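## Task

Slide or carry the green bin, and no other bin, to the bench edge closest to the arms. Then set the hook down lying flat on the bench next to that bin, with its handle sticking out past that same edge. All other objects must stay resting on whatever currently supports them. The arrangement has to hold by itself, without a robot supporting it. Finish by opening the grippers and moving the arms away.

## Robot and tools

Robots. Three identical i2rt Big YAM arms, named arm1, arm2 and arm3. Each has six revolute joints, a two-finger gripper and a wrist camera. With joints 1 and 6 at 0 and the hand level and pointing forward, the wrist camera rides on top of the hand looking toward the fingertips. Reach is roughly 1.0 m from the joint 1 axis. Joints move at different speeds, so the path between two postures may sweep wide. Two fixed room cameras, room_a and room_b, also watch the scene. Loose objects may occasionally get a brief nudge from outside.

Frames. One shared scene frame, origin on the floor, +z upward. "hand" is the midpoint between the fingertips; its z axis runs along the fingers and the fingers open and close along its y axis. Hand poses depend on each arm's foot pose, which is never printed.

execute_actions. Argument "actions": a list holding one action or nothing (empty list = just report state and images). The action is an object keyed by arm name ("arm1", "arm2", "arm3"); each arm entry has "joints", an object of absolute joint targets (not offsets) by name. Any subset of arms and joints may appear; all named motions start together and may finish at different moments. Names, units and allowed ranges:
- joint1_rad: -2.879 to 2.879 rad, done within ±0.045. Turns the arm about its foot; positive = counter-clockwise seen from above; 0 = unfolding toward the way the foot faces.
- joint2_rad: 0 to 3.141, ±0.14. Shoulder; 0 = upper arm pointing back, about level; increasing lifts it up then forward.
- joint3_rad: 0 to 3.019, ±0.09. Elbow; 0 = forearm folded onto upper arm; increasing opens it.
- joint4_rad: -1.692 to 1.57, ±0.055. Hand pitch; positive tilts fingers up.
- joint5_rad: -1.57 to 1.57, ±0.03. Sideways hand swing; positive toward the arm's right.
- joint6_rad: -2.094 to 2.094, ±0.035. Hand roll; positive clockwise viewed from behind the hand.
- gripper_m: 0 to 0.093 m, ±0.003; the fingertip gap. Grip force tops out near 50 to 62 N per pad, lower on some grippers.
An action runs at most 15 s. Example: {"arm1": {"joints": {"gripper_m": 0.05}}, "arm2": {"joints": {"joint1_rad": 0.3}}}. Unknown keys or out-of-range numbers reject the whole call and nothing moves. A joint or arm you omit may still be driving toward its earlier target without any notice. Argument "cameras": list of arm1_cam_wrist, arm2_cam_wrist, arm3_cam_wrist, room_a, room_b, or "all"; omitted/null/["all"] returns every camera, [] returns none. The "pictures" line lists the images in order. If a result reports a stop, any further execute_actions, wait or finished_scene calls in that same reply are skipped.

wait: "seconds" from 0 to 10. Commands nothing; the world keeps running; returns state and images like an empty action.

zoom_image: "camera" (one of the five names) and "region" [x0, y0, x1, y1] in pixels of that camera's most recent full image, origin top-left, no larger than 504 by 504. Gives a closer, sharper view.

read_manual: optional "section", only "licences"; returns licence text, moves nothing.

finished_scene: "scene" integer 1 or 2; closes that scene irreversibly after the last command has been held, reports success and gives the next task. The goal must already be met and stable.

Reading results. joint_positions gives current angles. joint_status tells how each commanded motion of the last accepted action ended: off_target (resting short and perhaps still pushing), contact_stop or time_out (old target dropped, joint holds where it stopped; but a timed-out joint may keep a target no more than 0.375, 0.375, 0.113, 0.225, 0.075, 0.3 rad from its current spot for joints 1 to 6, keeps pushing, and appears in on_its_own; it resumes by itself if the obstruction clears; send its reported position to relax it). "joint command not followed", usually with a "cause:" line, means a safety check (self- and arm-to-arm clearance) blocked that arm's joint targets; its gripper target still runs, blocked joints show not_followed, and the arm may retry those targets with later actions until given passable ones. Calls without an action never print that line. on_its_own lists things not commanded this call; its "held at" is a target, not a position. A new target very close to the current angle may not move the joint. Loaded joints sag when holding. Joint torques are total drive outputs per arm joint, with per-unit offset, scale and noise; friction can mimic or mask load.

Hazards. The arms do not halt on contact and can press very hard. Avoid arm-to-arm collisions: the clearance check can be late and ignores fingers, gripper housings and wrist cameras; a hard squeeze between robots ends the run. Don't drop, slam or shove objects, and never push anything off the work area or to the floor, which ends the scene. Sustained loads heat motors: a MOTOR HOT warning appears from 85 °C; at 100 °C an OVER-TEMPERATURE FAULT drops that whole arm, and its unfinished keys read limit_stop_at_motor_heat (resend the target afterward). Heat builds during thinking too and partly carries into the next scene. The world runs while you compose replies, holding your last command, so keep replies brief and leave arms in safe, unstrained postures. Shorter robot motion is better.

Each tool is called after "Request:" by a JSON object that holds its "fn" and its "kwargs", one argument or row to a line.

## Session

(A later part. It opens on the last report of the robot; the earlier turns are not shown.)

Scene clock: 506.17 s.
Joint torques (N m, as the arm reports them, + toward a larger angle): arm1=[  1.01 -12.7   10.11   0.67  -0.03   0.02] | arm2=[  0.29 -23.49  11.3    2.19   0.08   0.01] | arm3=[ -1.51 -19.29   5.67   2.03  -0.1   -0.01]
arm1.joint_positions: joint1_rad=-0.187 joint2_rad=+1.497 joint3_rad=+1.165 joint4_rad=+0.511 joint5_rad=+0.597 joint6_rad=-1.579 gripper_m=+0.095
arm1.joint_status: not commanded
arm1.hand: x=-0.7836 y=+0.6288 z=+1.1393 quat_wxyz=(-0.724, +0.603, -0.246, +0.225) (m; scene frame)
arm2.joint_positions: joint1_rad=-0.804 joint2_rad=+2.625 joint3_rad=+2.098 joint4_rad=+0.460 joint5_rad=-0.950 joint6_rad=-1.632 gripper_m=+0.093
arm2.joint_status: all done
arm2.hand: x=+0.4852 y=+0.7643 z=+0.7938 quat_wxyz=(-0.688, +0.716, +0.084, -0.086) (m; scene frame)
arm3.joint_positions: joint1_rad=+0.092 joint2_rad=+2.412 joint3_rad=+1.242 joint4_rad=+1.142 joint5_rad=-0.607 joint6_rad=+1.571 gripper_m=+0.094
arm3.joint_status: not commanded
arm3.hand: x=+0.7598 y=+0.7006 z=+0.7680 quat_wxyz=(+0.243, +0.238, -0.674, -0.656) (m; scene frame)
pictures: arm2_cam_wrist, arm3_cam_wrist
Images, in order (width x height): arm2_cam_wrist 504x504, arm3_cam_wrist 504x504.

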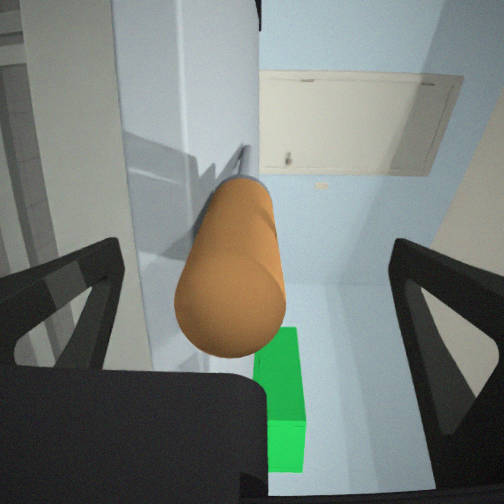

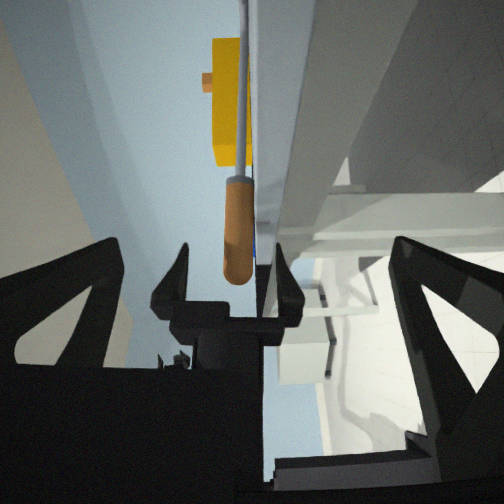

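Request:
{"fn": "execute_actions", "kwargs": {
  "actions": [
    {"arm2": {"joints": {"joint5_rad": -1.45}}, "arm3": {"joints": {"joint2_rad": 2.28, "joint3_rad": 1.40}}}
  ],
  "cameras": ["arm2_cam_wrist", "arm3_cam_wrist"]
}}

Scene clock: 628.67 s.
Joint torques (N m, as the arm reports them, + toward a larger angle): arm1=[  1.03 -12.84  10.     0.61  -0.01   0.02] | arm2=[  0.45 -23.24  11.12   2.05   0.18   0.01] | arm3=[ -1.6  -17.82   7.6    1.51   0.01  -0.02]
arm1.joint_positions: joint1_rad=-0.187 joint2_rad=+1.497 joint3_rad=+1.165 joint4_rad=+0.511 joint5_rad=+0.597 joint6_rad=-1.579 gripper_m=+0.095
arm1.joint_status: not commanded
arm1.hand: x=-0.7836 y=+0.6288 z=+1.1393 quat_wxyz=(-0.724, +0.603, -0.246, +0.225) (m; scene frame)
arm2.joint_positions: joint1_rad=-0.804 joint2_rad=+2.625 joint3_rad=+2.098 joint4_rad=+0.460 joint5_rad=-1.255 joint6_rad=-1.632 gripper_m=+0.093
arm2.joint_status: joint5_rad time_out (moved -0.306 of -0.500)
arm2.on_its_own: joint5_rad is held at -1.253, not at your -1.450, since a time_out
arm2.hand: x=+0.4370 y=+0.7443 z=+0.7976 quat_wxyz=(-0.673, +0.688, +0.187, -0.195) (m; scene frame)
arm3.joint_positions: joint1_rad=+0.092 joint2_rad=+2.264 joint3_rad=+1.381 joint4_rad=+1.151 joint5_rad=-0.608 joint6_rad=+1.573 gripper_m=+0.094
arm3.joint_status: all done
arm3.hand: x=+0.7550 y=+0.7525 z=+0.9333 quat_wxyz=(+0.214, +0.263, -0.567, -0.750) (m; scene frame)
pictures: arm2_cam_wrist, arm3_cam_wrist
joint command not followed: on one or more control steps a check withheld the commanded joint targets of the arm2 arm, and it was not sent them on those steps.
cause: the commanded joint targets would bring two parts of the arm too close to each other (its wrist (the part past joint 4) and its wrist camera); next, command targets that bring no two parts of the arm closer together.
Images, in order (width x height): arm2_cam_wrist 504x504, arm3_cam_wrist 504x504.

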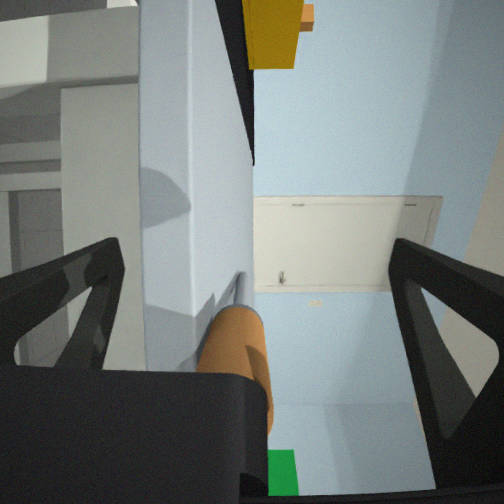

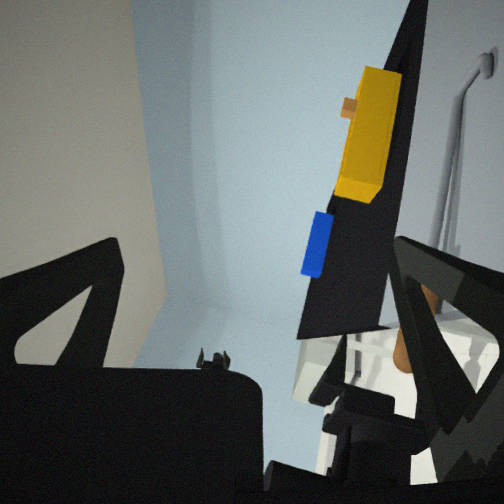

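Request:
{"fn": "execute_actions", "kwargs": {
  "actions": [
    {"arm2": {"joints": {"joint3_rad": 1.28, "joint4_rad": 1.03, "joint5_rad": -1.24}}, "arm3": {"joints": {"joint1_rad": 0.612, "joint3_rad": 1.91, "joint4_rad": 0.44, "joint5_rad": 0.652, "joint6_rad": 0.12}}}
  ],
  "cameras": ["arm3_cam_wrist", "room_a", "room_b"]
}}

Scene clock: 688.97 s.
Joint torques (N m, as the arm reports them, + toward a larger angle): arm1=[  1.26 -12.68  10.19   0.69  -0.02   0.01] | arm2=[  0.45 -17.67   2.57   2.09  -0.05   0.02] | arm3=[ -0.59 -22.2   11.25   0.93   0.04  -0.1 ]
arm1.joint_positions: joint1_rad=-0.187 joint2_rad=+1.497 joint3_rad=+1.165 joint4_rad=+0.511 joint5_rad=+0.597 joint6_rad=-1.579 gripper_m=+0.095
arm1.joint_status: not commanded
arm1.hand: x=-0.7836 y=+0.6288 z=+1.1393 quat_wxyz=(-0.724, +0.603, -0.246, +0.225) (m; scene frame)
arm2.joint_positions: joint1_rad=-0.804 joint2_rad=+2.640 joint3_rad=+1.283 joint4_rad=+1.009 joint5_rad=-1.240 joint6_rad=-1.632 gripper_m=+0.093
arm2.joint_status: all done
arm2.hand: x=+0.2707 y=+0.5517 z=+0.5785 quat_wxyz=(-0.611, +0.737, +0.100, -0.270) (m; scene frame)
arm3.joint_positions: joint1_rad=+0.611 joint2_rad=+2.280 joint3_rad=+1.868 joint4_rad=+0.449 joint5_rad=+0.651 joint6_rad=+0.130 gripper_m=+0.095
arm3.joint_status: all done
arm3.hand: x=+0.5033 y=+0.7811 z=+1.0219 quat_wxyz=(-0.480, +0.441, -0.538, -0.534) (m; scene frame)
pictures: arm3_cam_wrist, room_a, room_b
Images, in order (width x height): arm3_cam_wrist 504x504, room_a 504x504, room_b 504x504.

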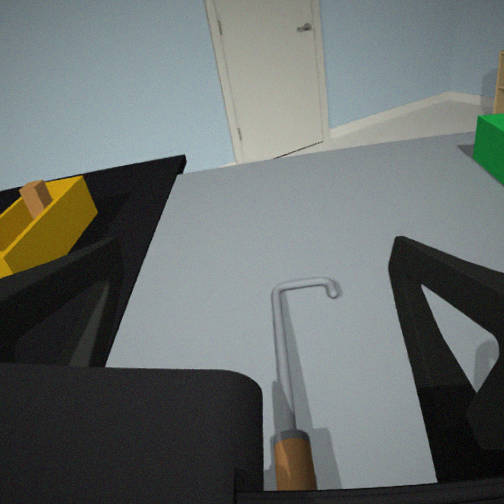

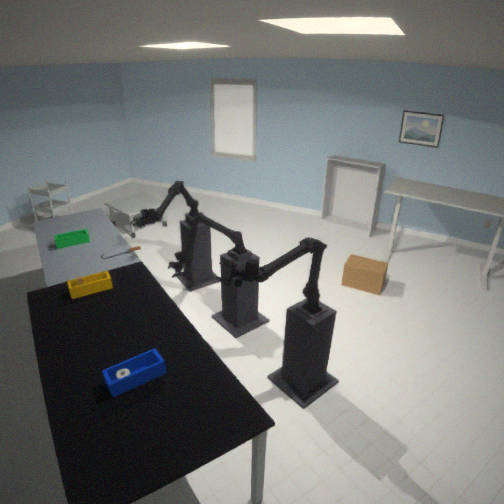

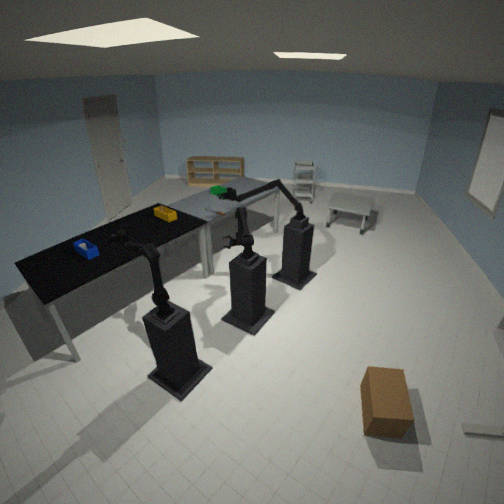

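Request:
{"fn": "execute_actions", "kwargs": {
  "actions": [
    {"arm3": {"joints": {"joint1_rad": 0.622, "joint2_rad": 2.47}}, "arm2": {"joints": {"joint1_rad": -0.55, "joint2_rad": 2.45, "joint5_rad": -0.3, "joint6_rad": -1.57}}}
  ],
  "cameras": ["arm3_cam_wrist"]
}}

Scene clock: 707.97 s.
Joint torques (N m, as the arm reports them, + toward a larger angle): arm1=[  1.33 -12.83  10.08   0.69  -0.02   0.04] | arm2=[  0.67 -18.13   4.87   2.21   0.18   0.11] | arm3=[ -0.12 -24.75   9.76   1.42   0.14  -0.09]
arm1.joint_positions: joint1_rad=-0.187 joint2_rad=+1.497 joint3_rad=+1.165 joint4_rad=+0.511 joint5_rad=+0.597 joint6_rad=-1.579 gripper_m=+0.095
arm1.joint_status: not commanded
arm1.hand: x=-0.7836 y=+0.6288 z=+1.1393 quat_wxyz=(-0.724, +0.603, -0.246, +0.225) (m; scene frame)
arm2.joint_positions: joint1_rad=-0.556 joint2_rad=+2.427 joint3_rad=+1.278 joint4_rad=+1.017 joint5_rad=-0.303 joint6_rad=-1.582 gripper_m=+0.093
arm2.joint_status: all done
arm2.hand: x=+0.2969 y=+0.6889 z=+0.6904 quat_wxyz=(-0.659, +0.748, -0.073, +0.037) (m; scene frame)
arm3.joint_positions: joint1_rad=+0.611 joint2_rad=+2.489 joint3_rad=+1.880 joint4_rad=+0.439 joint5_rad=+0.651 joint6_rad=+0.129 gripper_m=+0.095
arm3.joint_status: all done
arm3.hand: x=+0.5011 y=+0.7850 z=+0.8450 quat_wxyz=(-0.472, +0.512, -0.552, -0.459) (m; scene frame)
pictures: arm3_cam_wrist
Images, in order (width x height): arm3_cam_wrist 504x504.

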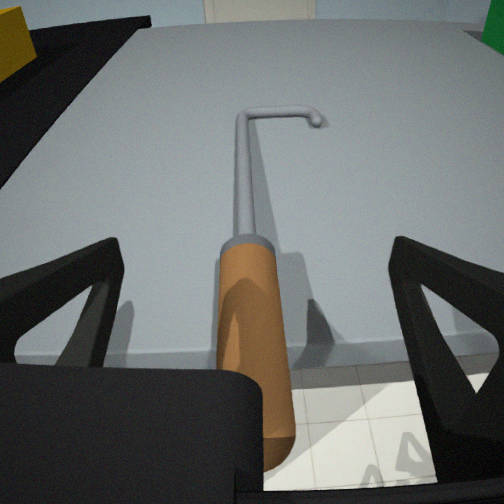

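Request:
{"fn": "execute_actions", "kwargs": {
  "actions": [
    {"arm3": {"joints": {"joint2_rad": 2.55}}, "arm2": {"joints": {"joint1_rad": -0.40, "joint2_rad": 2.33, "joint5_rad": 0.2}}}
  ],
  "cameras": ["arm3_cam_wrist", "arm2_cam_wrist"]
}}

Scene clock: 718.87 s.
Joint torques (N m, as the arm reports them, + toward a larger angle): arm1=[  1.04 -12.62  10.05   0.65  -0.02   0.05] | arm2=[ -0.09 -19.93   5.55   2.22   0.2    0.11] | arm3=[ -0.08 -23.13   9.3    1.35   0.17  -0.09]
arm1.joint_positions: joint1_rad=-0.187 joint2_rad=+1.497 joint3_rad=+1.165 joint4_rad=+0.511 joint5_rad=+0.597 joint6_rad=-1.579 gripper_m=+0.095
arm1.joint_status: not commanded
arm1.hand: x=-0.7836 y=+0.6288 z=+1.1393 quat_wxyz=(-0.724, +0.603, -0.246, +0.225) (m; scene frame)
arm2.joint_positions: joint1_rad=-0.401 joint2_rad=+2.332 joint3_rad=+1.278 joint4_rad=+1.017 joint5_rad=+0.198 joint6_rad=-1.581 gripper_m=+0.093
arm2.joint_status: all done
arm2.hand: x=+0.2745 y=+0.7171 z=+0.7598 quat_wxyz=(-0.669, +0.701, -0.177, +0.175) (m; scene frame)
arm3.joint_positions: joint1_rad=+0.611 joint2_rad=+2.544 joint3_rad=+1.880 joint4_rad=+0.439 joint5_rad=+0.651 joint6_rad=+0.129 gripper_m=+0.095
arm3.joint_status: all done
arm3.hand: x=+0.5043 y=+0.7804 z=+0.7977 quat_wxyz=(-0.469, +0.529, -0.555, -0.438) (m; scene frame)
pictures: arm2_cam_wrist, arm3_cam_wrist
Images, in order (width x height): arm2_cam_wrist 504x504, arm3_cam_wrist 504x504.

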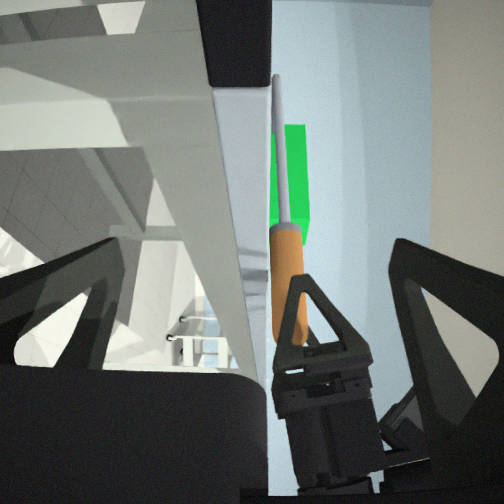

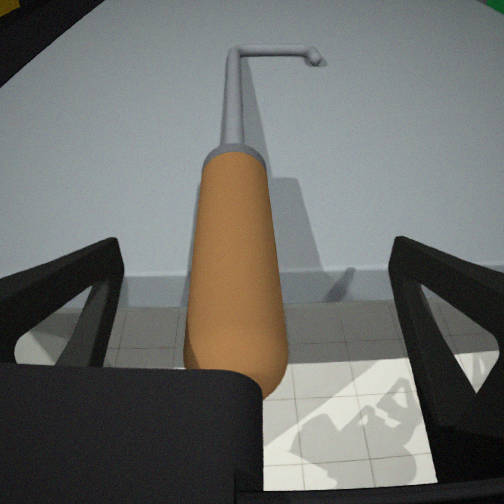

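Request:
{"fn": "execute_actions", "kwargs": {
  "actions": [
    {"arm3": {"joints": {"joint1_rad": 0.632, "joint2_rad": 2.583}}, "arm2": {"joints": {"joint1_rad": -0.33, "joint2_rad": 2.29, "joint5_rad": 0.4}}}
  ],
  "cameras": ["arm3_cam_wrist", "arm2_cam_wrist"]
}}

Scene clock: 729.60 s.
Joint torques (N m, as the arm reports them, + toward a larger angle): arm1=[  1.   -12.4   10.1    0.69  -0.01   0.03] | arm2=[ -0.37 -21.97   5.64   2.18   0.21   0.11] | arm3=[ -0.52 -22.55   9.34   1.29   0.17  -0.09]
arm1.joint_positions: joint1_rad=-0.187 joint2_rad=+1.497 joint3_rad=+1.165 joint4_rad=+0.511 joint5_rad=+0.597 joint6_rad=-1.579 gripper_m=+0.095
arm1.joint_status: not commanded
arm1.hand: x=-0.7836 y=+0.6288 z=+1.1393 quat_wxyz=(-0.724, +0.603, -0.246, +0.225) (m; scene frame)
arm2.joint_positions: joint1_rad=-0.322 joint2_rad=+2.314 joint3_rad=+1.278 joint4_rad=+1.017 joint5_rad=+0.398 joint6_rad=-1.581 gripper_m=+0.093
arm2.joint_status: all done
arm2.hand: x=+0.2472 y=+0.7203 z=+0.7734 quat_wxyz=(-0.663, +0.683, -0.217, +0.217) (m; scene frame)
arm3.joint_positions: joint1_rad=+0.625 joint2_rad=+2.568 joint3_rad=+1.880 joint4_rad=+0.439 joint5_rad=+0.651 joint6_rad=+0.129 gripper_m=+0.095
arm3.joint_status: all done
arm3.hand: x=+0.4955 y=+0.7721 z=+0.7778 quat_wxyz=(-0.465, +0.540, -0.552, -0.432) (m; scene frame)
pictures: arm2_cam_wrist, arm3_cam_wrist
Images, in order (width x height): arm2_cam_wrist 504x504, arm3_cam_wrist 504x504.

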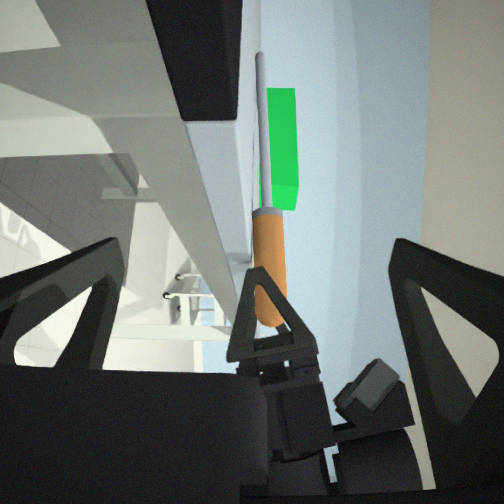

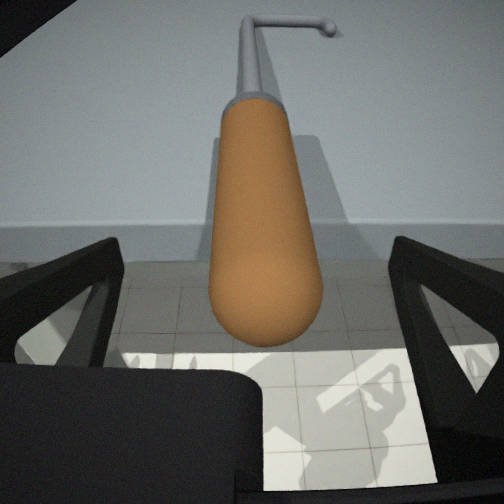

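Request:
{"fn": "execute_actions", "kwargs": {
  "actions": [
    {"arm3": {"joints": {"joint4_rad": 0.505}}}
  ],
  "cameras": ["arm3_cam_wrist", "arm2_cam_wrist"]
}}

Scene clock: 739.47 s.
Joint torques (N m, as the arm reports them, + toward a larger angle): arm1=[  1.36 -12.56  10.08   0.61  -0.01   0.02] | arm2=[ -0.45 -21.81   5.69   2.19   0.21   0.11] | arm3=[ -0.3  -22.23   9.42   2.05   0.16  -0.09]
arm1.joint_positions: joint1_rad=-0.187 joint2_rad=+1.497 joint3_rad=+1.165 joint4_rad=+0.511 joint5_rad=+0.597 joint6_rad=-1.579 gripper_m=+0.095
arm1.joint_status: not commanded
arm1.hand: x=-0.7836 y=+0.6288 z=+1.1393 quat_wxyz=(-0.724, +0.603, -0.246, +0.225) (m; scene frame)
arm2.joint_positions: joint1_rad=-0.322 joint2_rad=+2.314 joint3_rad=+1.278 joint4_rad=+1.017 joint5_rad=+0.398 joint6_rad=-1.581 gripper_m=+0.093
arm2.joint_status: not commanded
arm2.hand: x=+0.2472 y=+0.7203 z=+0.7734 quat_wxyz=(-0.663, +0.683, -0.217, +0.217) (m; scene frame)
arm3.joint_positions: joint1_rad=+0.625 joint2_rad=+2.568 joint3_rad=+1.880 joint4_rad=+0.485 joint5_rad=+0.651 joint6_rad=+0.129 gripper_m=+0.095
arm3.joint_status: all done
arm3.hand: x=+0.4942 y=+0.7739 z=+0.7874 quat_wxyz=(-0.467, +0.526, -0.550, -0.450) (m; scene frame)
pictures: arm2_cam_wrist, arm3_cam_wrist
Images, in order (width x height): arm2_cam_wrist 504x504, arm3_cam_wrist 504x504.

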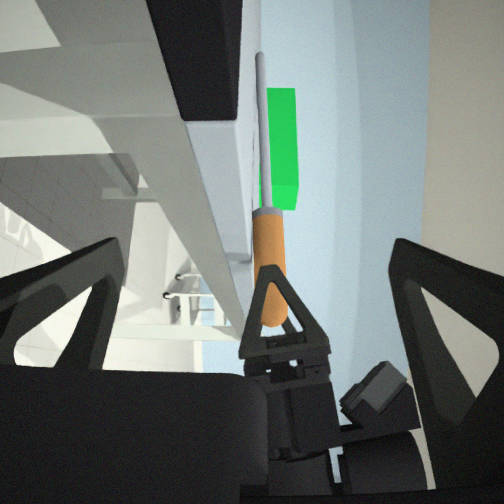

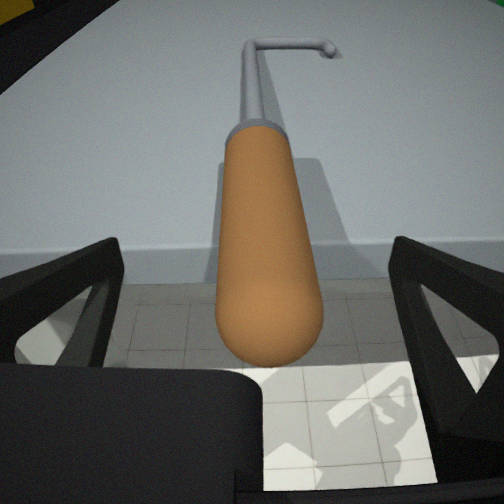

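Well aligned. Close the gripper.

Request:
{"fn": "execute_actions", "kwargs": {
  "actions": [
    {"arm3": {"joints": {"gripper_m": 0.01}}}
  ],
  "cameras": ["arm3_cam_wrist", "arm2_cam_wrist"]
}}

Scene clock: 762.50 s.
Joint torques (N m, as the arm reports them, + toward a larger angle): arm1=[  1.11 -12.93  10.14   0.67  -0.01   0.03] | arm2=[ -0.53 -21.81   5.7    2.23   0.21   0.11] | arm3=[ -0.51 -22.2    9.51   2.03   0.18  -0.07]
arm1.joint_positions: joint1_rad=-0.187 joint2_rad=+1.497 joint3_rad=+1.165 joint4_rad=+0.511 joint5_rad=+0.597 joint6_rad=-1.579 gripper_m=+0.095
arm1.joint_status: not commanded
arm1.hand: x=-0.7836 y=+0.6288 z=+1.1393 quat_wxyz=(-0.724, +0.603, -0.246, +0.225) (m; scene frame)
arm2.joint_positions: joint1_rad=-0.322 joint2_rad=+2.314 joint3_rad=+1.278 joint4_rad=+1.017 joint5_rad=+0.398 joint6_rad=-1.581 gripper_m=+0.093
arm2.joint_status: not commanded
arm2.hand: x=+0.2472 y=+0.7203 z=+0.7734 quat_wxyz=(-0.663, +0.683, -0.217, +0.217) (m; scene frame)
arm3.joint_positions: joint1_rad=+0.625 joint2_rad=+2.568 joint3_rad=+1.880 joint4_rad=+0.486 joint5_rad=+0.651 joint6_rad=+0.126 gripper_m=+0.029
arm3.joint_status: gripper_m off_target (ended at +0.029, target +0.010)
arm3.hand: x=+0.4941 y=+0.7739 z=+0.7874 quat_wxyz=(-0.468, +0.526, -0.550, -0.450) (m; scene frame)
pictures: arm2_cam_wrist, arm3_cam_wrist
Images, in order (width x height): arm2_cam_wrist 504x504, arm3_cam_wrist 504x504.

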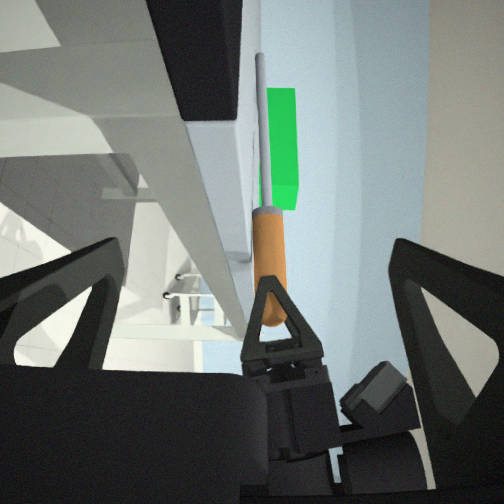

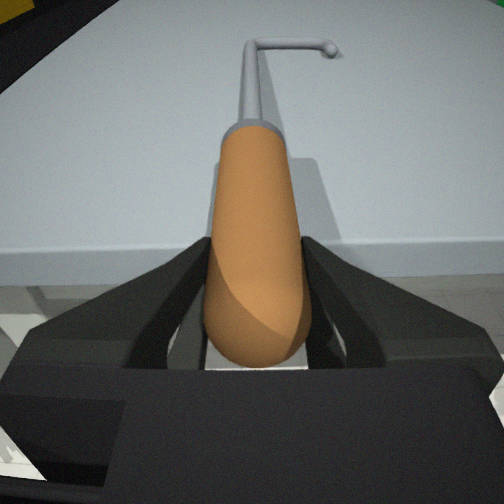

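Request:
{"fn": "execute_actions", "kwargs": {
  "actions": [
    {"arm3": {"joints": {"joint2_rad": 2.42}}}
  ],
  "cameras": ["arm3_cam_wrist", "arm2_cam_wrist"]
}}

Scene clock: 778.43 s.
Joint torques (N m, as the arm reports them, + toward a larger angle): arm1=[  1.09 -12.5   10.09   0.62  -0.04   0.03] | arm2=[ -0.46 -21.86   5.68   2.21   0.21   0.11] | arm3=[ -0.81 -26.1    9.8    2.05   0.16  -0.07]
arm1.joint_positions: joint1_rad=-0.187 joint2_rad=+1.497 joint3_rad=+1.165 joint4_rad=+0.511 joint5_rad=+0.597 joint6_rad=-1.579 gripper_m=+0.095
arm1.joint_status: not commanded
arm1.hand: x=-0.7836 y=+0.6288 z=+1.1393 quat_wxyz=(-0.724, +0.603, -0.246, +0.225) (m; scene frame)
arm2.joint_positions: joint1_rad=-0.322 joint2_rad=+2.314 joint3_rad=+1.278 joint4_rad=+1.017 joint5_rad=+0.398 joint6_rad=-1.581 gripper_m=+0.093
arm2.joint_status: not commanded
arm2.hand: x=+0.2472 y=+0.7203 z=+0.7734 quat_wxyz=(-0.663, +0.683, -0.217, +0.217) (m; scene frame)
arm3.joint_positions: joint1_rad=+0.625 joint2_rad=+2.463 joint3_rad=+1.880 joint4_rad=+0.485 joint5_rad=+0.651 joint6_rad=+0.125 gripper_m=+0.029
arm3.joint_status: all done
arm3.hand: x=+0.4885 y=+0.7815 z=+0.8770 quat_wxyz=(-0.473, +0.493, -0.544, -0.488) (m; scene frame)
pictures: arm2_cam_wrist, arm3_cam_wrist
Images, in order (width x height): arm2_cam_wrist 504x504, arm3_cam_wrist 504x504.

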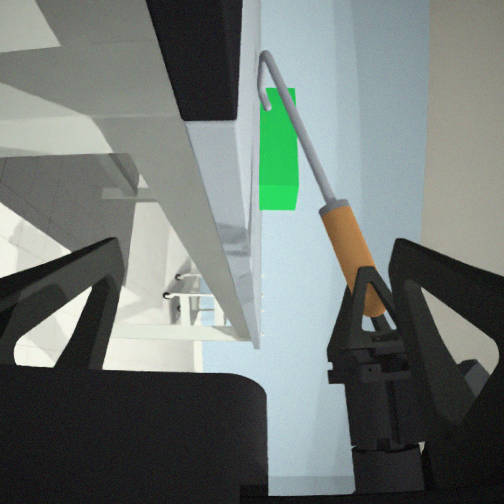

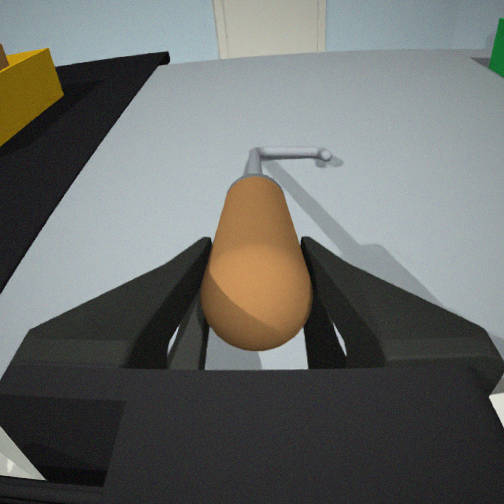

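Request:
{"fn": "execute_actions", "kwargs": {
  "actions": [
    {"arm3": {"joints": {"joint6_rad": 1.645}}}
  ],
  "cameras": ["arm3_cam_wrist", "arm2_cam_wrist"]
}}

Scene clock: 791.37 s.
Joint torques (N m, as the arm reports them, + toward a larger angle): arm1=[  1.08 -12.67  10.1    0.67  -0.01   0.02] | arm2=[ -0.52 -21.85   5.69   2.21   0.22   0.11] | arm3=[ -0.27 -25.57   9.93   2.19   0.12   0.04]
arm1.joint_positions: joint1_rad=-0.187 joint2_rad=+1.497 joint3_rad=+1.165 joint4_rad=+0.511 joint5_rad=+0.597 joint6_rad=-1.579 gripper_m=+0.095
arm1.joint_status: not commanded
arm1.hand: x=-0.7836 y=+0.6288 z=+1.1393 quat_wxyz=(-0.724, +0.603, -0.246, +0.225) (m; scene frame)
arm2.joint_positions: joint1_rad=-0.322 joint2_rad=+2.314 joint3_rad=+1.278 joint4_rad=+1.017 joint5_rad=+0.398 joint6_rad=-1.581 gripper_m=+0.093
arm2.joint_status: not commanded
arm2.hand: x=+0.2472 y=+0.7203 z=+0.7734 quat_wxyz=(-0.663, +0.683, -0.217, +0.217) (m; scene frame)
arm3.joint_positions: joint1_rad=+0.626 joint2_rad=+2.458 joint3_rad=+1.880 joint4_rad=+0.483 joint5_rad=+0.651 joint6_rad=+1.626 gripper_m=+0.029
arm3.joint_status: all done
arm3.hand: x=+0.4875 y=+0.7812 z=+0.8817 quat_wxyz=(-0.012, -0.011, -0.732, -0.681) (m; scene frame)
pictures: arm2_cam_wrist, arm3_cam_wrist
Images, in order (width x height): arm2_cam_wrist 504x504, arm3_cam_wrist 504x504.

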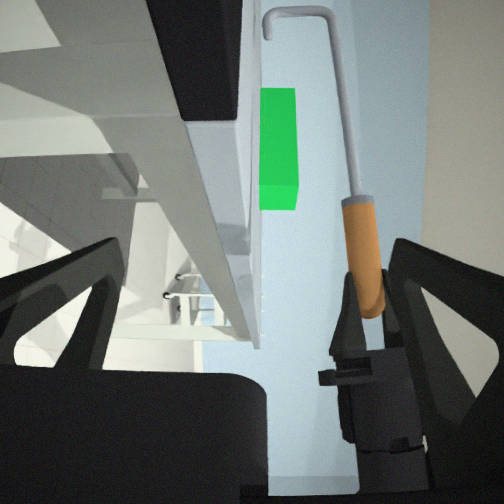

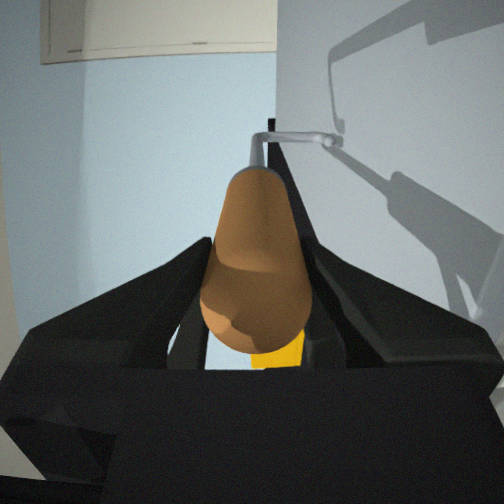

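Request:
{"fn": "execute_actions", "kwargs": {
  "actions": [
    {"arm3": {"joints": {"joint1_rad": 0.45, "joint2_rad": 2.33}}}
  ],
  "cameras": ["arm3_cam_wrist", "arm2_cam_wrist"]
}}

Scene clock: 847.23 s.
Joint torques (N m, as the arm reports them, + toward a larger angle): arm1=[  0.94 -12.7   10.08   0.71  -0.01   0.01] | arm2=[ -0.48 -21.81   5.69   2.22   0.22   0.11] | arm3=[ -2.3  -27.24  10.2    2.28   0.12   0.07]
arm1.joint_positions: joint1_rad=-0.187 joint2_rad=+1.497 joint3_rad=+1.165 joint4_rad=+0.511 joint5_rad=+0.597 joint6_rad=-1.579 gripper_m=+0.095
arm1.joint_status: not commanded
arm1.hand: x=-0.7836 y=+0.6288 z=+1.1393 quat_wxyz=(-0.724, +0.603, -0.246, +0.225) (m; scene frame)
arm2.joint_positions: joint1_rad=-0.322 joint2_rad=+2.314 joint3_rad=+1.278 joint4_rad=+1.017 joint5_rad=+0.398 joint6_rad=-1.581 gripper_m=+0.093
arm2.joint_status: not commanded
arm2.hand: x=+0.2472 y=+0.7203 z=+0.7734 quat_wxyz=(-0.663, +0.683, -0.217, +0.217) (m; scene frame)
arm3.joint_positions: joint1_rad=+0.458 joint2_rad=+2.385 joint3_rad=+1.880 joint4_rad=+0.478 joint5_rad=+0.650 joint6_rad=+1.627 gripper_m=+0.029
arm3.joint_status: all done
arm3.hand: x=+0.6236 y=+0.8427 z=+0.9443 quat_wxyz=(-0.055, -0.084, -0.709, -0.698) (m; scene frame)
pictures: arm2_cam_wrist, arm3_cam_wrist
Images, in order (width x height): arm2_cam_wrist 504x504, arm3_cam_wrist 504x504.

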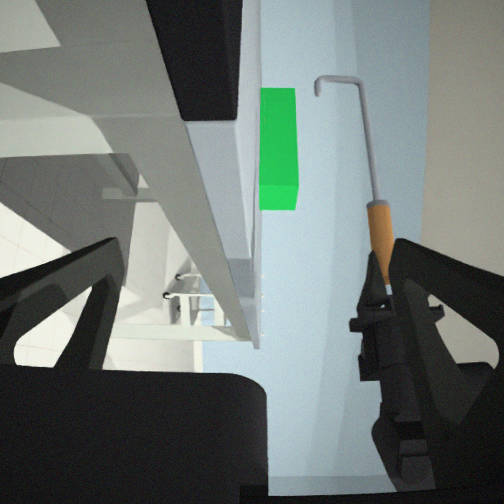

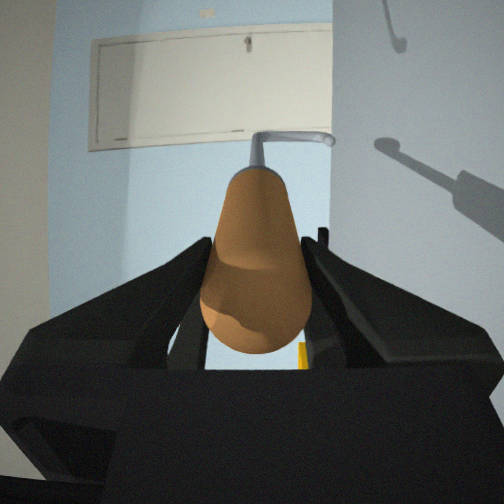

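Request:
{"fn": "execute_actions", "kwargs": {
  "actions": [
    {"arm3": {"joints": {"joint1_rad": -0.035, "joint2_rad": 2.09, "joint3_rad": 1.625, "joint5_rad": 0.156, "joint6_rad": 1.57}}, "arm2": {"joints": {"joint1_rad": -0.49, "joint2_rad": 2.16, "joint3_rad": 1.49, "joint4_rad": 0.70, "joint5_rad": 0.376}}}
  ],
  "cameras": ["arm3_cam_wrist", "arm2_cam_wrist", "room_a"]
}}

Scene clock: 894.10 s.
Joint torques (N m, as the arm reports them, + toward a larger angle): arm1=[  1.11 -12.6   10.11   0.55  -0.03   0.03] | arm2=[ -0.03 -19.19   9.34   1.19   0.1    0.1 ] | arm3=[ -0.32 -23.95   9.84   2.61   0.06  -0.08]
arm1.joint_positions: joint1_rad=-0.187 joint2_rad=+1.497 joint3_rad=+1.165 joint4_rad=+0.511 joint5_rad=+0.597 joint6_rad=-1.579 gripper_m=+0.095
arm1.joint_status: not commanded
arm1.hand: x=-0.7836 y=+0.6288 z=+1.1393 quat_wxyz=(-0.724, +0.603, -0.246, +0.225) (m; scene frame)
arm2.joint_positions: joint1_rad=-0.488 joint2_rad=+2.136 joint3_rad=+1.468 joint4_rad=+0.715 joint5_rad=+0.377 joint6_rad=-1.580 gripper_m=+0.093
arm2.joint_status: all done
arm2.hand: x=+0.3856 y=+0.7287 z=+0.9300 quat_wxyz=(-0.668, +0.642, -0.266, +0.265) (m; scene frame)
arm3.joint_positions: joint1_rad=-0.039 joint2_rad=+2.137 joint3_rad=+1.598 joint4_rad=+0.473 joint5_rad=+0.156 joint6_rad=+1.569 gripper_m=+0.029
arm3.joint_status: all done
arm3.hand: x=+0.9837 y=+0.8491 z=+0.9958 quat_wxyz=(-0.073, -0.068, -0.726, -0.681) (m; scene frame)
pictures: arm2_cam_wrist, arm3_cam_wrist, room_a
Images, in order (width x height): arm2_cam_wrist 504x504, arm3_cam_wrist 504x504, room_a 504x504.

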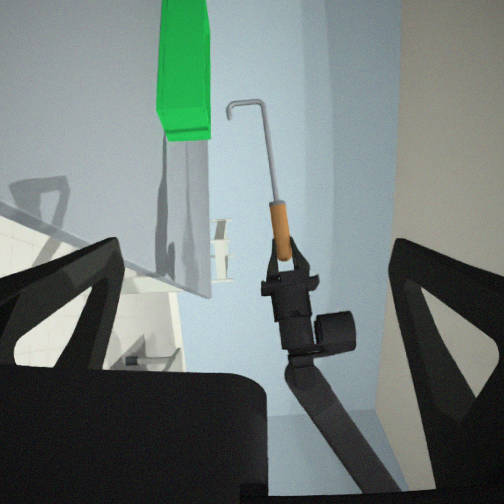

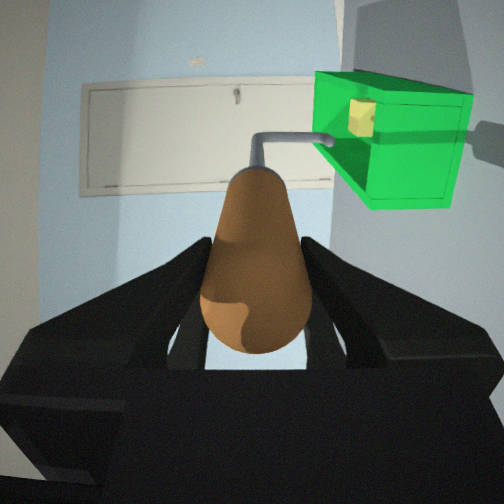

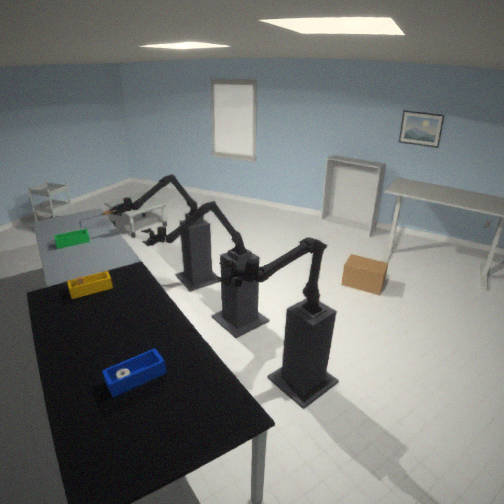

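Request:
{"fn": "zoom_image", "kwargs": {
  "camera": "arm2_cam_wrist",
  "region": [130, 40, 300, 210]
}}

Request:
{"fn": "zoom_image", "kwargs": {
  "camera": "room_a",
  "region": [30, 180, 190, 280]
}}

Region (130, 40, 300, 210) of arm2_cam_wrist's 504x504 image, scaled by 2.965, with more detail than that image has.

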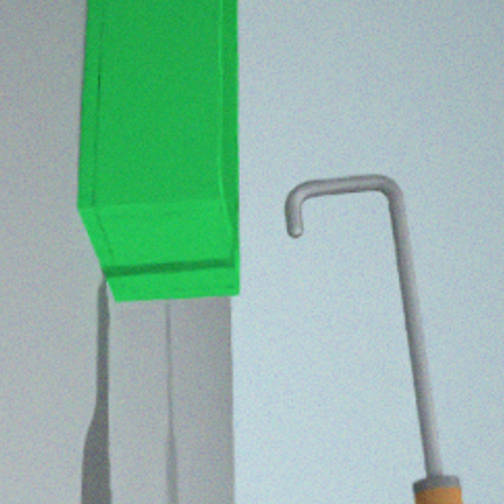

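Region (30, 180, 190, 280) of room_a's 504x504 image, scaled by 3.150, with more detail than that image has; it fills the top 315 rows of this view, and the rest is white.

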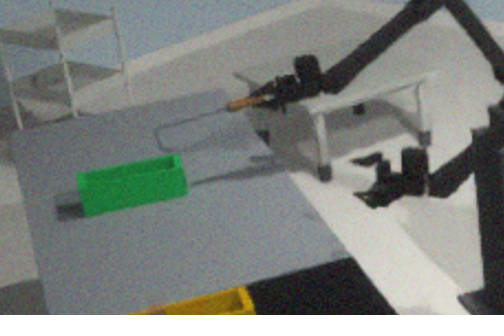

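Request:
{"fn": "execute_actions", "kwargs": {
  "actions": [
    {"arm3": {"joints": {"joint3_rad": 1.80}}}
  ],
  "cameras": ["arm3_cam_wrist", "arm2_cam_wrist"]
}}

Scene clock: 928.07 s.
Joint torques (N m, as the arm reports them, + toward a larger angle): arm1=[  1.16 -12.51  10.1    0.62  -0.04   0.  ] | arm2=[  0.05 -19.01   9.28   1.2    0.09   0.1 ] | arm3=[ -0.6  -24.1   14.06   2.63   0.02  -0.08]
arm1.joint_positions: joint1_rad=-0.187 joint2_rad=+1.497 joint3_rad=+1.165 joint4_rad=+0.511 joint5_rad=+0.597 joint6_rad=-1.579 gripper_m=+0.095
arm1.joint_status: not commanded
arm1.hand: x=-0.7836 y=+0.6288 z=+1.1393 quat_wxyz=(-0.724, +0.603, -0.246, +0.225) (m; scene frame)
arm2.joint_positions: joint1_rad=-0.488 joint2_rad=+2.136 joint3_rad=+1.468 joint4_rad=+0.715 joint5_rad=+0.377 joint6_rad=-1.580 gripper_m=+0.093
arm2.joint_status: not commanded
arm2.hand: x=+0.3856 y=+0.7287 z=+0.9300 quat_wxyz=(-0.668, +0.642, -0.266, +0.265) (m; scene frame)
arm3.joint_positions: joint1_rad=-0.039 joint2_rad=+2.136 joint3_rad=+1.717 joint4_rad=+0.469 joint5_rad=+0.156 joint6_rad=+1.568 gripper_m=+0.029
arm3.joint_status: all done
arm3.hand: x=+0.9845 y=+0.8701 z=+1.0648 quat_wxyz=(-0.071, -0.070, -0.685, -0.722) (m; scene frame)
pictures: arm2_cam_wrist, arm3_cam_wrist
Images, in order (width x height): arm2_cam_wrist 504x504, arm3_cam_wrist 504x504.

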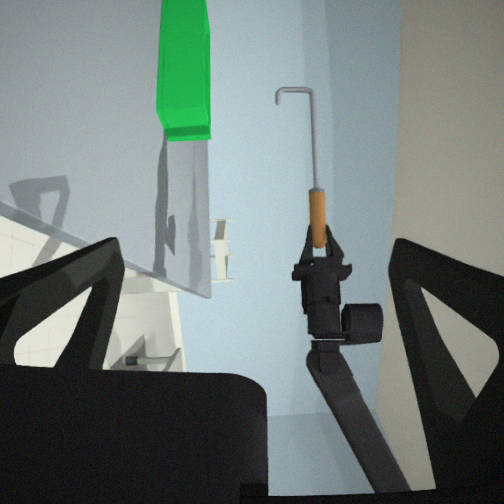

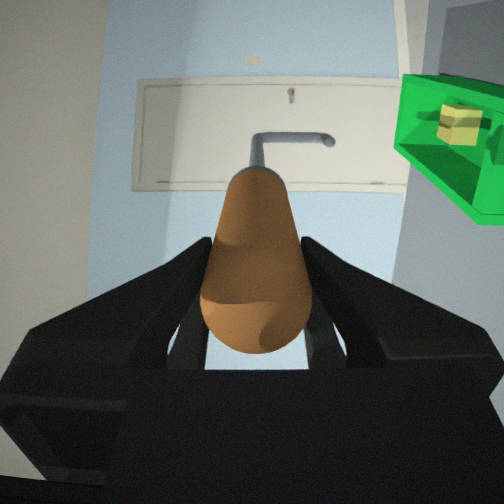

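Request:
{"fn": "execute_actions", "kwargs": {
  "actions": [
    {"arm3": {"joints": {"joint2_rad": 2.255, "joint3_rad": 1.77}}}
  ],
  "cameras": ["arm3_cam_wrist", "arm2_cam_wrist"]
}}

Scene clock: 941.67 s.
Joint torques (N m, as the arm reports them, + toward a larger angle): arm1=[  1.05 -12.39  10.13   0.59  -0.02   0.03] | arm2=[  0.07 -19.1    9.32   1.18   0.1    0.1 ] | arm3=[ -0.67 -27.24  11.31   2.48   0.04  -0.08]
arm1.joint_positions: joint1_rad=-0.187 joint2_rad=+1.497 joint3_rad=+1.165 joint4_rad=+0.511 joint5_rad=+0.597 joint6_rad=-1.579 gripper_m=+0.095
arm1.joint_status: not commanded
arm1.hand: x=-0.7836 y=+0.6288 z=+1.1393 quat_wxyz=(-0.724, +0.603, -0.246, +0.225) (m; scene frame)
arm2.joint_positions: joint1_rad=-0.488 joint2_rad=+2.136 joint3_rad=+1.468 joint4_rad=+0.715 joint5_rad=+0.377 joint6_rad=-1.580 gripper_m=+0.093
arm2.joint_status: not commanded
arm2.hand: x=+0.3856 y=+0.7287 z=+0.9300 quat_wxyz=(-0.668, +0.642, -0.266, +0.265) (m; scene frame)
arm3.joint_positions: joint1_rad=-0.039 joint2_rad=+2.322 joint3_rad=+1.717 joint4_rad=+0.478 joint5_rad=+0.156 joint6_rad=+1.569 gripper_m=+0.029
arm3.joint_status: all done
arm3.hand: x=+0.9852 y=+0.8819 z=+0.9069 quat_wxyz=(-0.074, -0.067, -0.746, -0.658) (m; scene frame)
pictures: arm2_cam_wrist, arm3_cam_wrist
Images, in order (width x height): arm2_cam_wrist 504x504, arm3_cam_wrist 504x504.

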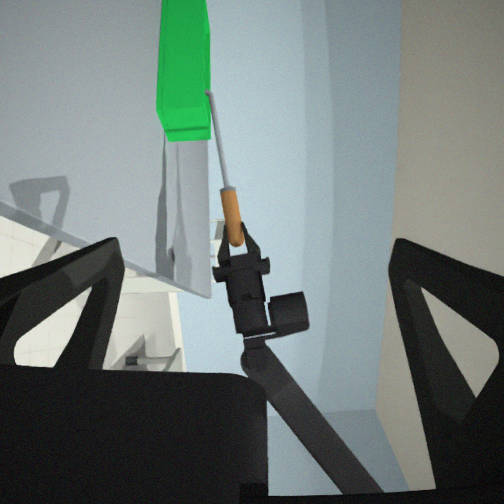

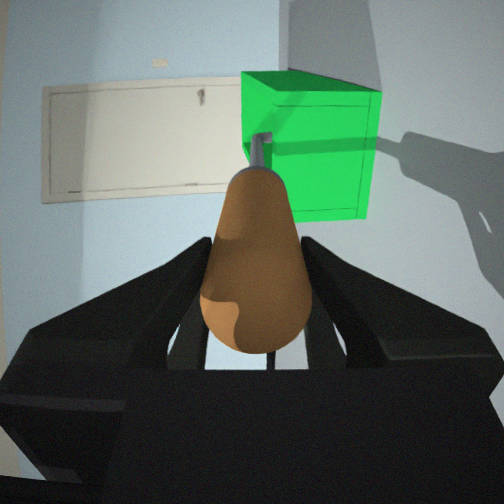

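Request:
{"fn": "execute_actions", "kwargs": {
  "actions": [
    {"arm3": {"joints": {"joint2_rad": 2.066, "joint3_rad": 1.479}}}
  ],
  "cameras": ["arm3_cam_wrist", "arm2_cam_wrist"]
}}

Scene clock: 1004.40 s.
Joint torques (N m, as the arm reports them, + toward a larger angle): arm1=[  1.07 -12.56  10.17   0.62  -0.02   0.02] | arm2=[  0.03 -19.06   9.31   1.21   0.1    0.1 ] | arm3=[ -0.45 -22.08   8.98   2.48   0.07  -0.08]
arm1.joint_positions: joint1_rad=-0.187 joint2_rad=+1.497 joint3_rad=+1.165 joint4_rad=+0.511 joint5_rad=+0.597 joint6_rad=-1.579 gripper_m=+0.095
arm1.joint_status: not commanded
arm1.hand: x=-0.7836 y=+0.6288 z=+1.1393 quat_wxyz=(-0.724, +0.603, -0.246, +0.225) (m; scene frame)
arm2.joint_positions: joint1_rad=-0.488 joint2_rad=+2.136 joint3_rad=+1.468 joint4_rad=+0.715 joint5_rad=+0.377 joint6_rad=-1.580 gripper_m=+0.093
arm2.joint_status: not commanded
arm2.hand: x=+0.3856 y=+0.7287 z=+0.9300 quat_wxyz=(-0.668, +0.642, -0.266, +0.265) (m; scene frame)
arm3.joint_positions: joint1_rad=-0.039 joint2_rad=+2.103 joint3_rad=+1.457 joint4_rad=+0.476 joint5_rad=+0.156 joint6_rad=+1.568 gripper_m=+0.029
arm3.joint_status: all done
arm3.hand: x=+0.9821 y=+0.8136 z=+0.9450 quat_wxyz=(-0.075, -0.066, -0.760, -0.642) (m; scene frame)
pictures: arm2_cam_wrist, arm3_cam_wrist
Images, in order (width x height): arm2_cam_wrist 504x504, arm3_cam_wrist 504x504.

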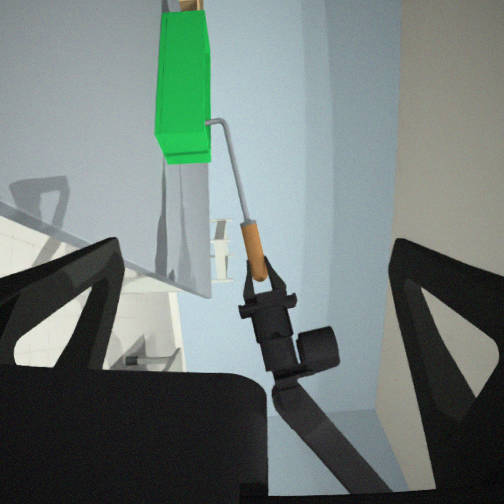

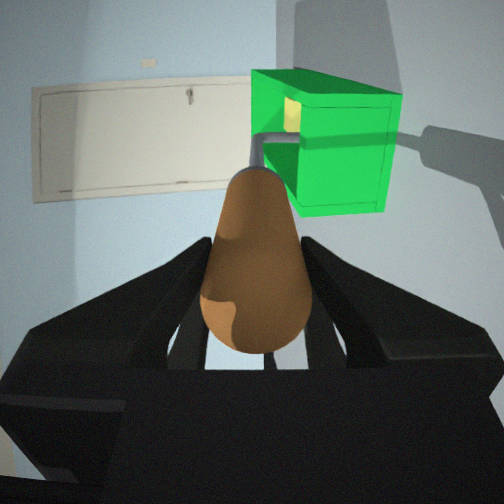

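Request:
{"fn": "execute_actions", "kwargs": {
  "actions": [
    {"arm3": {"joints": {"joint2_rad": 1.829, "joint3_rad": 1.19, "joint4_rad": 0.405}}}
  ],
  "cameras": ["arm3_cam_wrist", "arm2_cam_wrist"]
}}

Scene clock: 1020.67 s.
Joint torques (N m, as the arm reports them, + toward a larger angle): arm1=[  1.33 -12.79  10.18   0.66  -0.02   0.03] | arm2=[  0.04 -19.04   9.33   1.19   0.1    0.1 ] | arm3=[ -0.74 -18.61   8.63   2.19   0.1   -0.07]
arm1.joint_positions: joint1_rad=-0.187 joint2_rad=+1.497 joint3_rad=+1.165 joint4_rad=+0.511 joint5_rad=+0.597 joint6_rad=-1.579 gripper_m=+0.095
arm1.joint_status: not commanded
arm1.hand: x=-0.7836 y=+0.6288 z=+1.1393 quat_wxyz=(-0.724, +0.603, -0.246, +0.225) (m; scene frame)
arm2.joint_positions: joint1_rad=-0.488 joint2_rad=+2.136 joint3_rad=+1.468 joint4_rad=+0.715 joint5_rad=+0.377 joint6_rad=-1.580 gripper_m=+0.093
arm2.joint_status: not commanded
arm2.hand: x=+0.3856 y=+0.7287 z=+0.9300 quat_wxyz=(-0.668, +0.642, -0.266, +0.265) (m; scene frame)
arm3.joint_positions: joint1_rad=-0.039 joint2_rad=+1.862 joint3_rad=+1.171 joint4_rad=+0.384 joint5_rad=+0.156 joint6_rad=+1.569 gripper_m=+0.029
arm3.joint_status: all done
arm3.hand: x=+0.9779 y=+0.7184 z=+0.9502 quat_wxyz=(-0.077, -0.063, -0.803, -0.588) (m; scene frame)
pictures: arm2_cam_wrist, arm3_cam_wrist
Images, in order (width x height): arm2_cam_wrist 504x504, arm3_cam_wrist 504x504.

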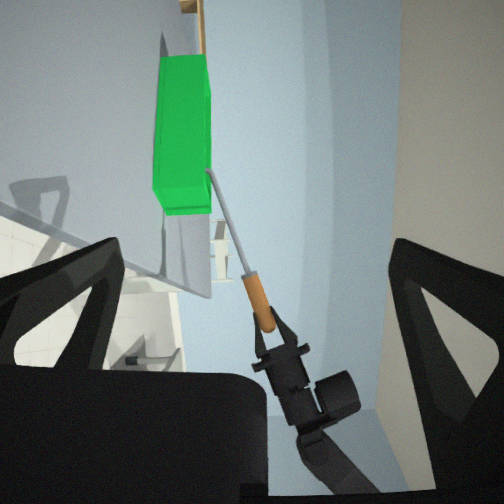

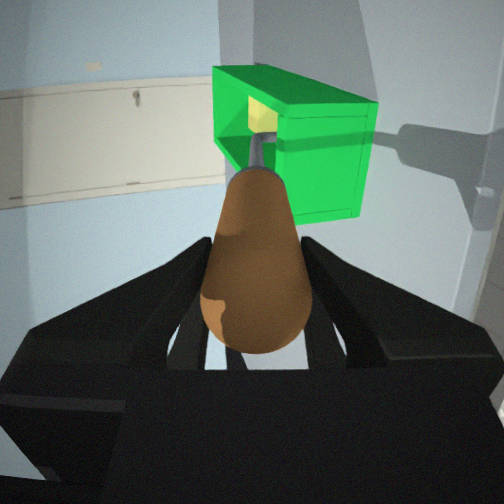

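Request:
{"fn": "execute_actions", "kwargs": {
  "actions": [
    {"arm3": {"joints": {"joint2_rad": 1.55, "joint3_rad": 0.886}}}
  ],
  "cameras": ["arm3_cam_wrist", "arm2_cam_wrist"]
}}

Scene clock: 1051.23 s.
Joint torques (N m, as the arm reports them, + toward a larger angle): arm1=[  1.15 -12.74  10.12   0.58  -0.01   0.03] | arm2=[ -0.02 -19.08   9.32   1.19   0.1    0.1 ] | arm3=[ -0.4  -13.78   8.67   2.27   0.11  -0.07]
arm1.joint_positions: joint1_rad=-0.187 joint2_rad=+1.497 joint3_rad=+1.165 joint4_rad=+0.511 joint5_rad=+0.597 joint6_rad=-1.579 gripper_m=+0.095
arm1.joint_status: not commanded
arm1.hand: x=-0.7836 y=+0.6288 z=+1.1393 quat_wxyz=(-0.724, +0.603, -0.246, +0.225) (m; scene frame)
arm2.joint_positions: joint1_rad=-0.488 joint2_rad=+2.136 joint3_rad=+1.468 joint4_rad=+0.715 joint5_rad=+0.377 joint6_rad=-1.580 gripper_m=+0.093
arm2.joint_status: not commanded
arm2.hand: x=+0.3856 y=+0.7287 z=+0.9300 quat_wxyz=(-0.668, +0.642, -0.266, +0.265) (m; scene frame)
arm3.joint_positions: joint1_rad=-0.039 joint2_rad=+1.580 joint3_rad=+0.865 joint4_rad=+0.380 joint5_rad=+0.155 joint6_rad=+1.569 gripper_m=+0.029
arm3.joint_status: all done
arm3.hand: x=+0.9729 y=+0.6081 z=+0.9715 quat_wxyz=(-0.077, -0.062, -0.811, -0.577) (m; scene frame)
pictures: arm2_cam_wrist, arm3_cam_wrist
Images, in order (width x height): arm2_cam_wrist 504x504, arm3_cam_wrist 504x504.

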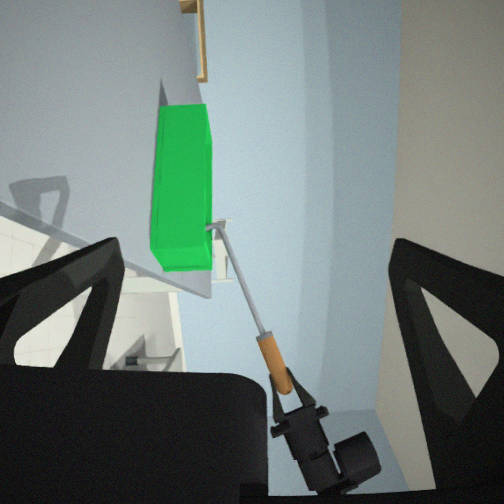

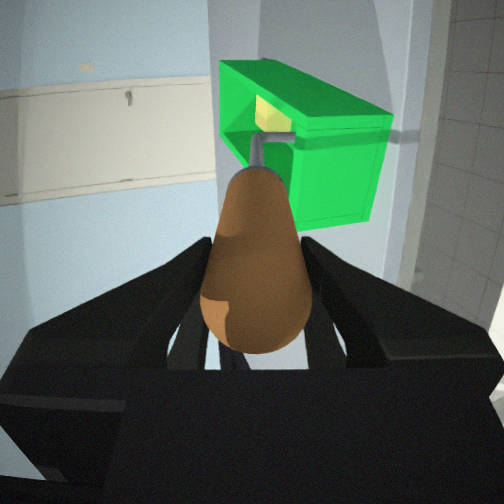

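Request:
{"fn": "zoom_image", "kwargs": {
  "camera": "arm2_cam_wrist",
  "region": [100, 190, 260, 320]
}}

Request:
{"fn": "zoom_image", "kwargs": {
  "camera": "arm3_cam_wrist",
  "region": [200, 40, 460, 280]
}}

Region (100, 190, 260, 320) of arm2_cam_wrist's 504x504 image, scaled by 3.150, with more detail than that image has; it fills the top 410 rows of this view, and the rest is white.

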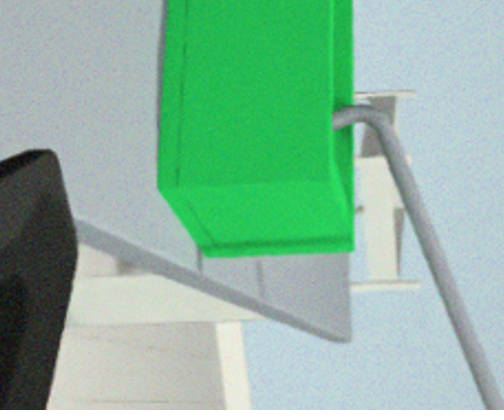

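Region (200, 40, 460, 280) of arm3_cam_wrist's 504x504 image, scaled by 1.938, with more detail than that image has; it fills the top 465 rows of this view, and the rest is white.

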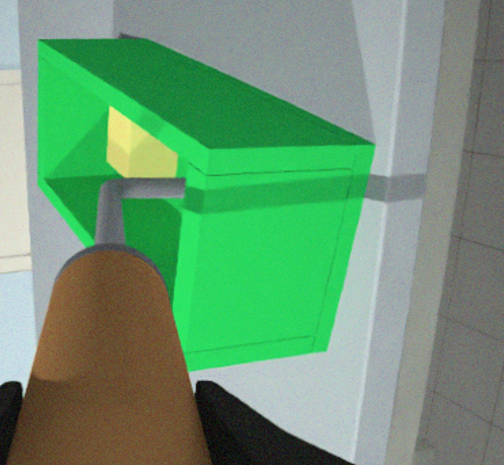

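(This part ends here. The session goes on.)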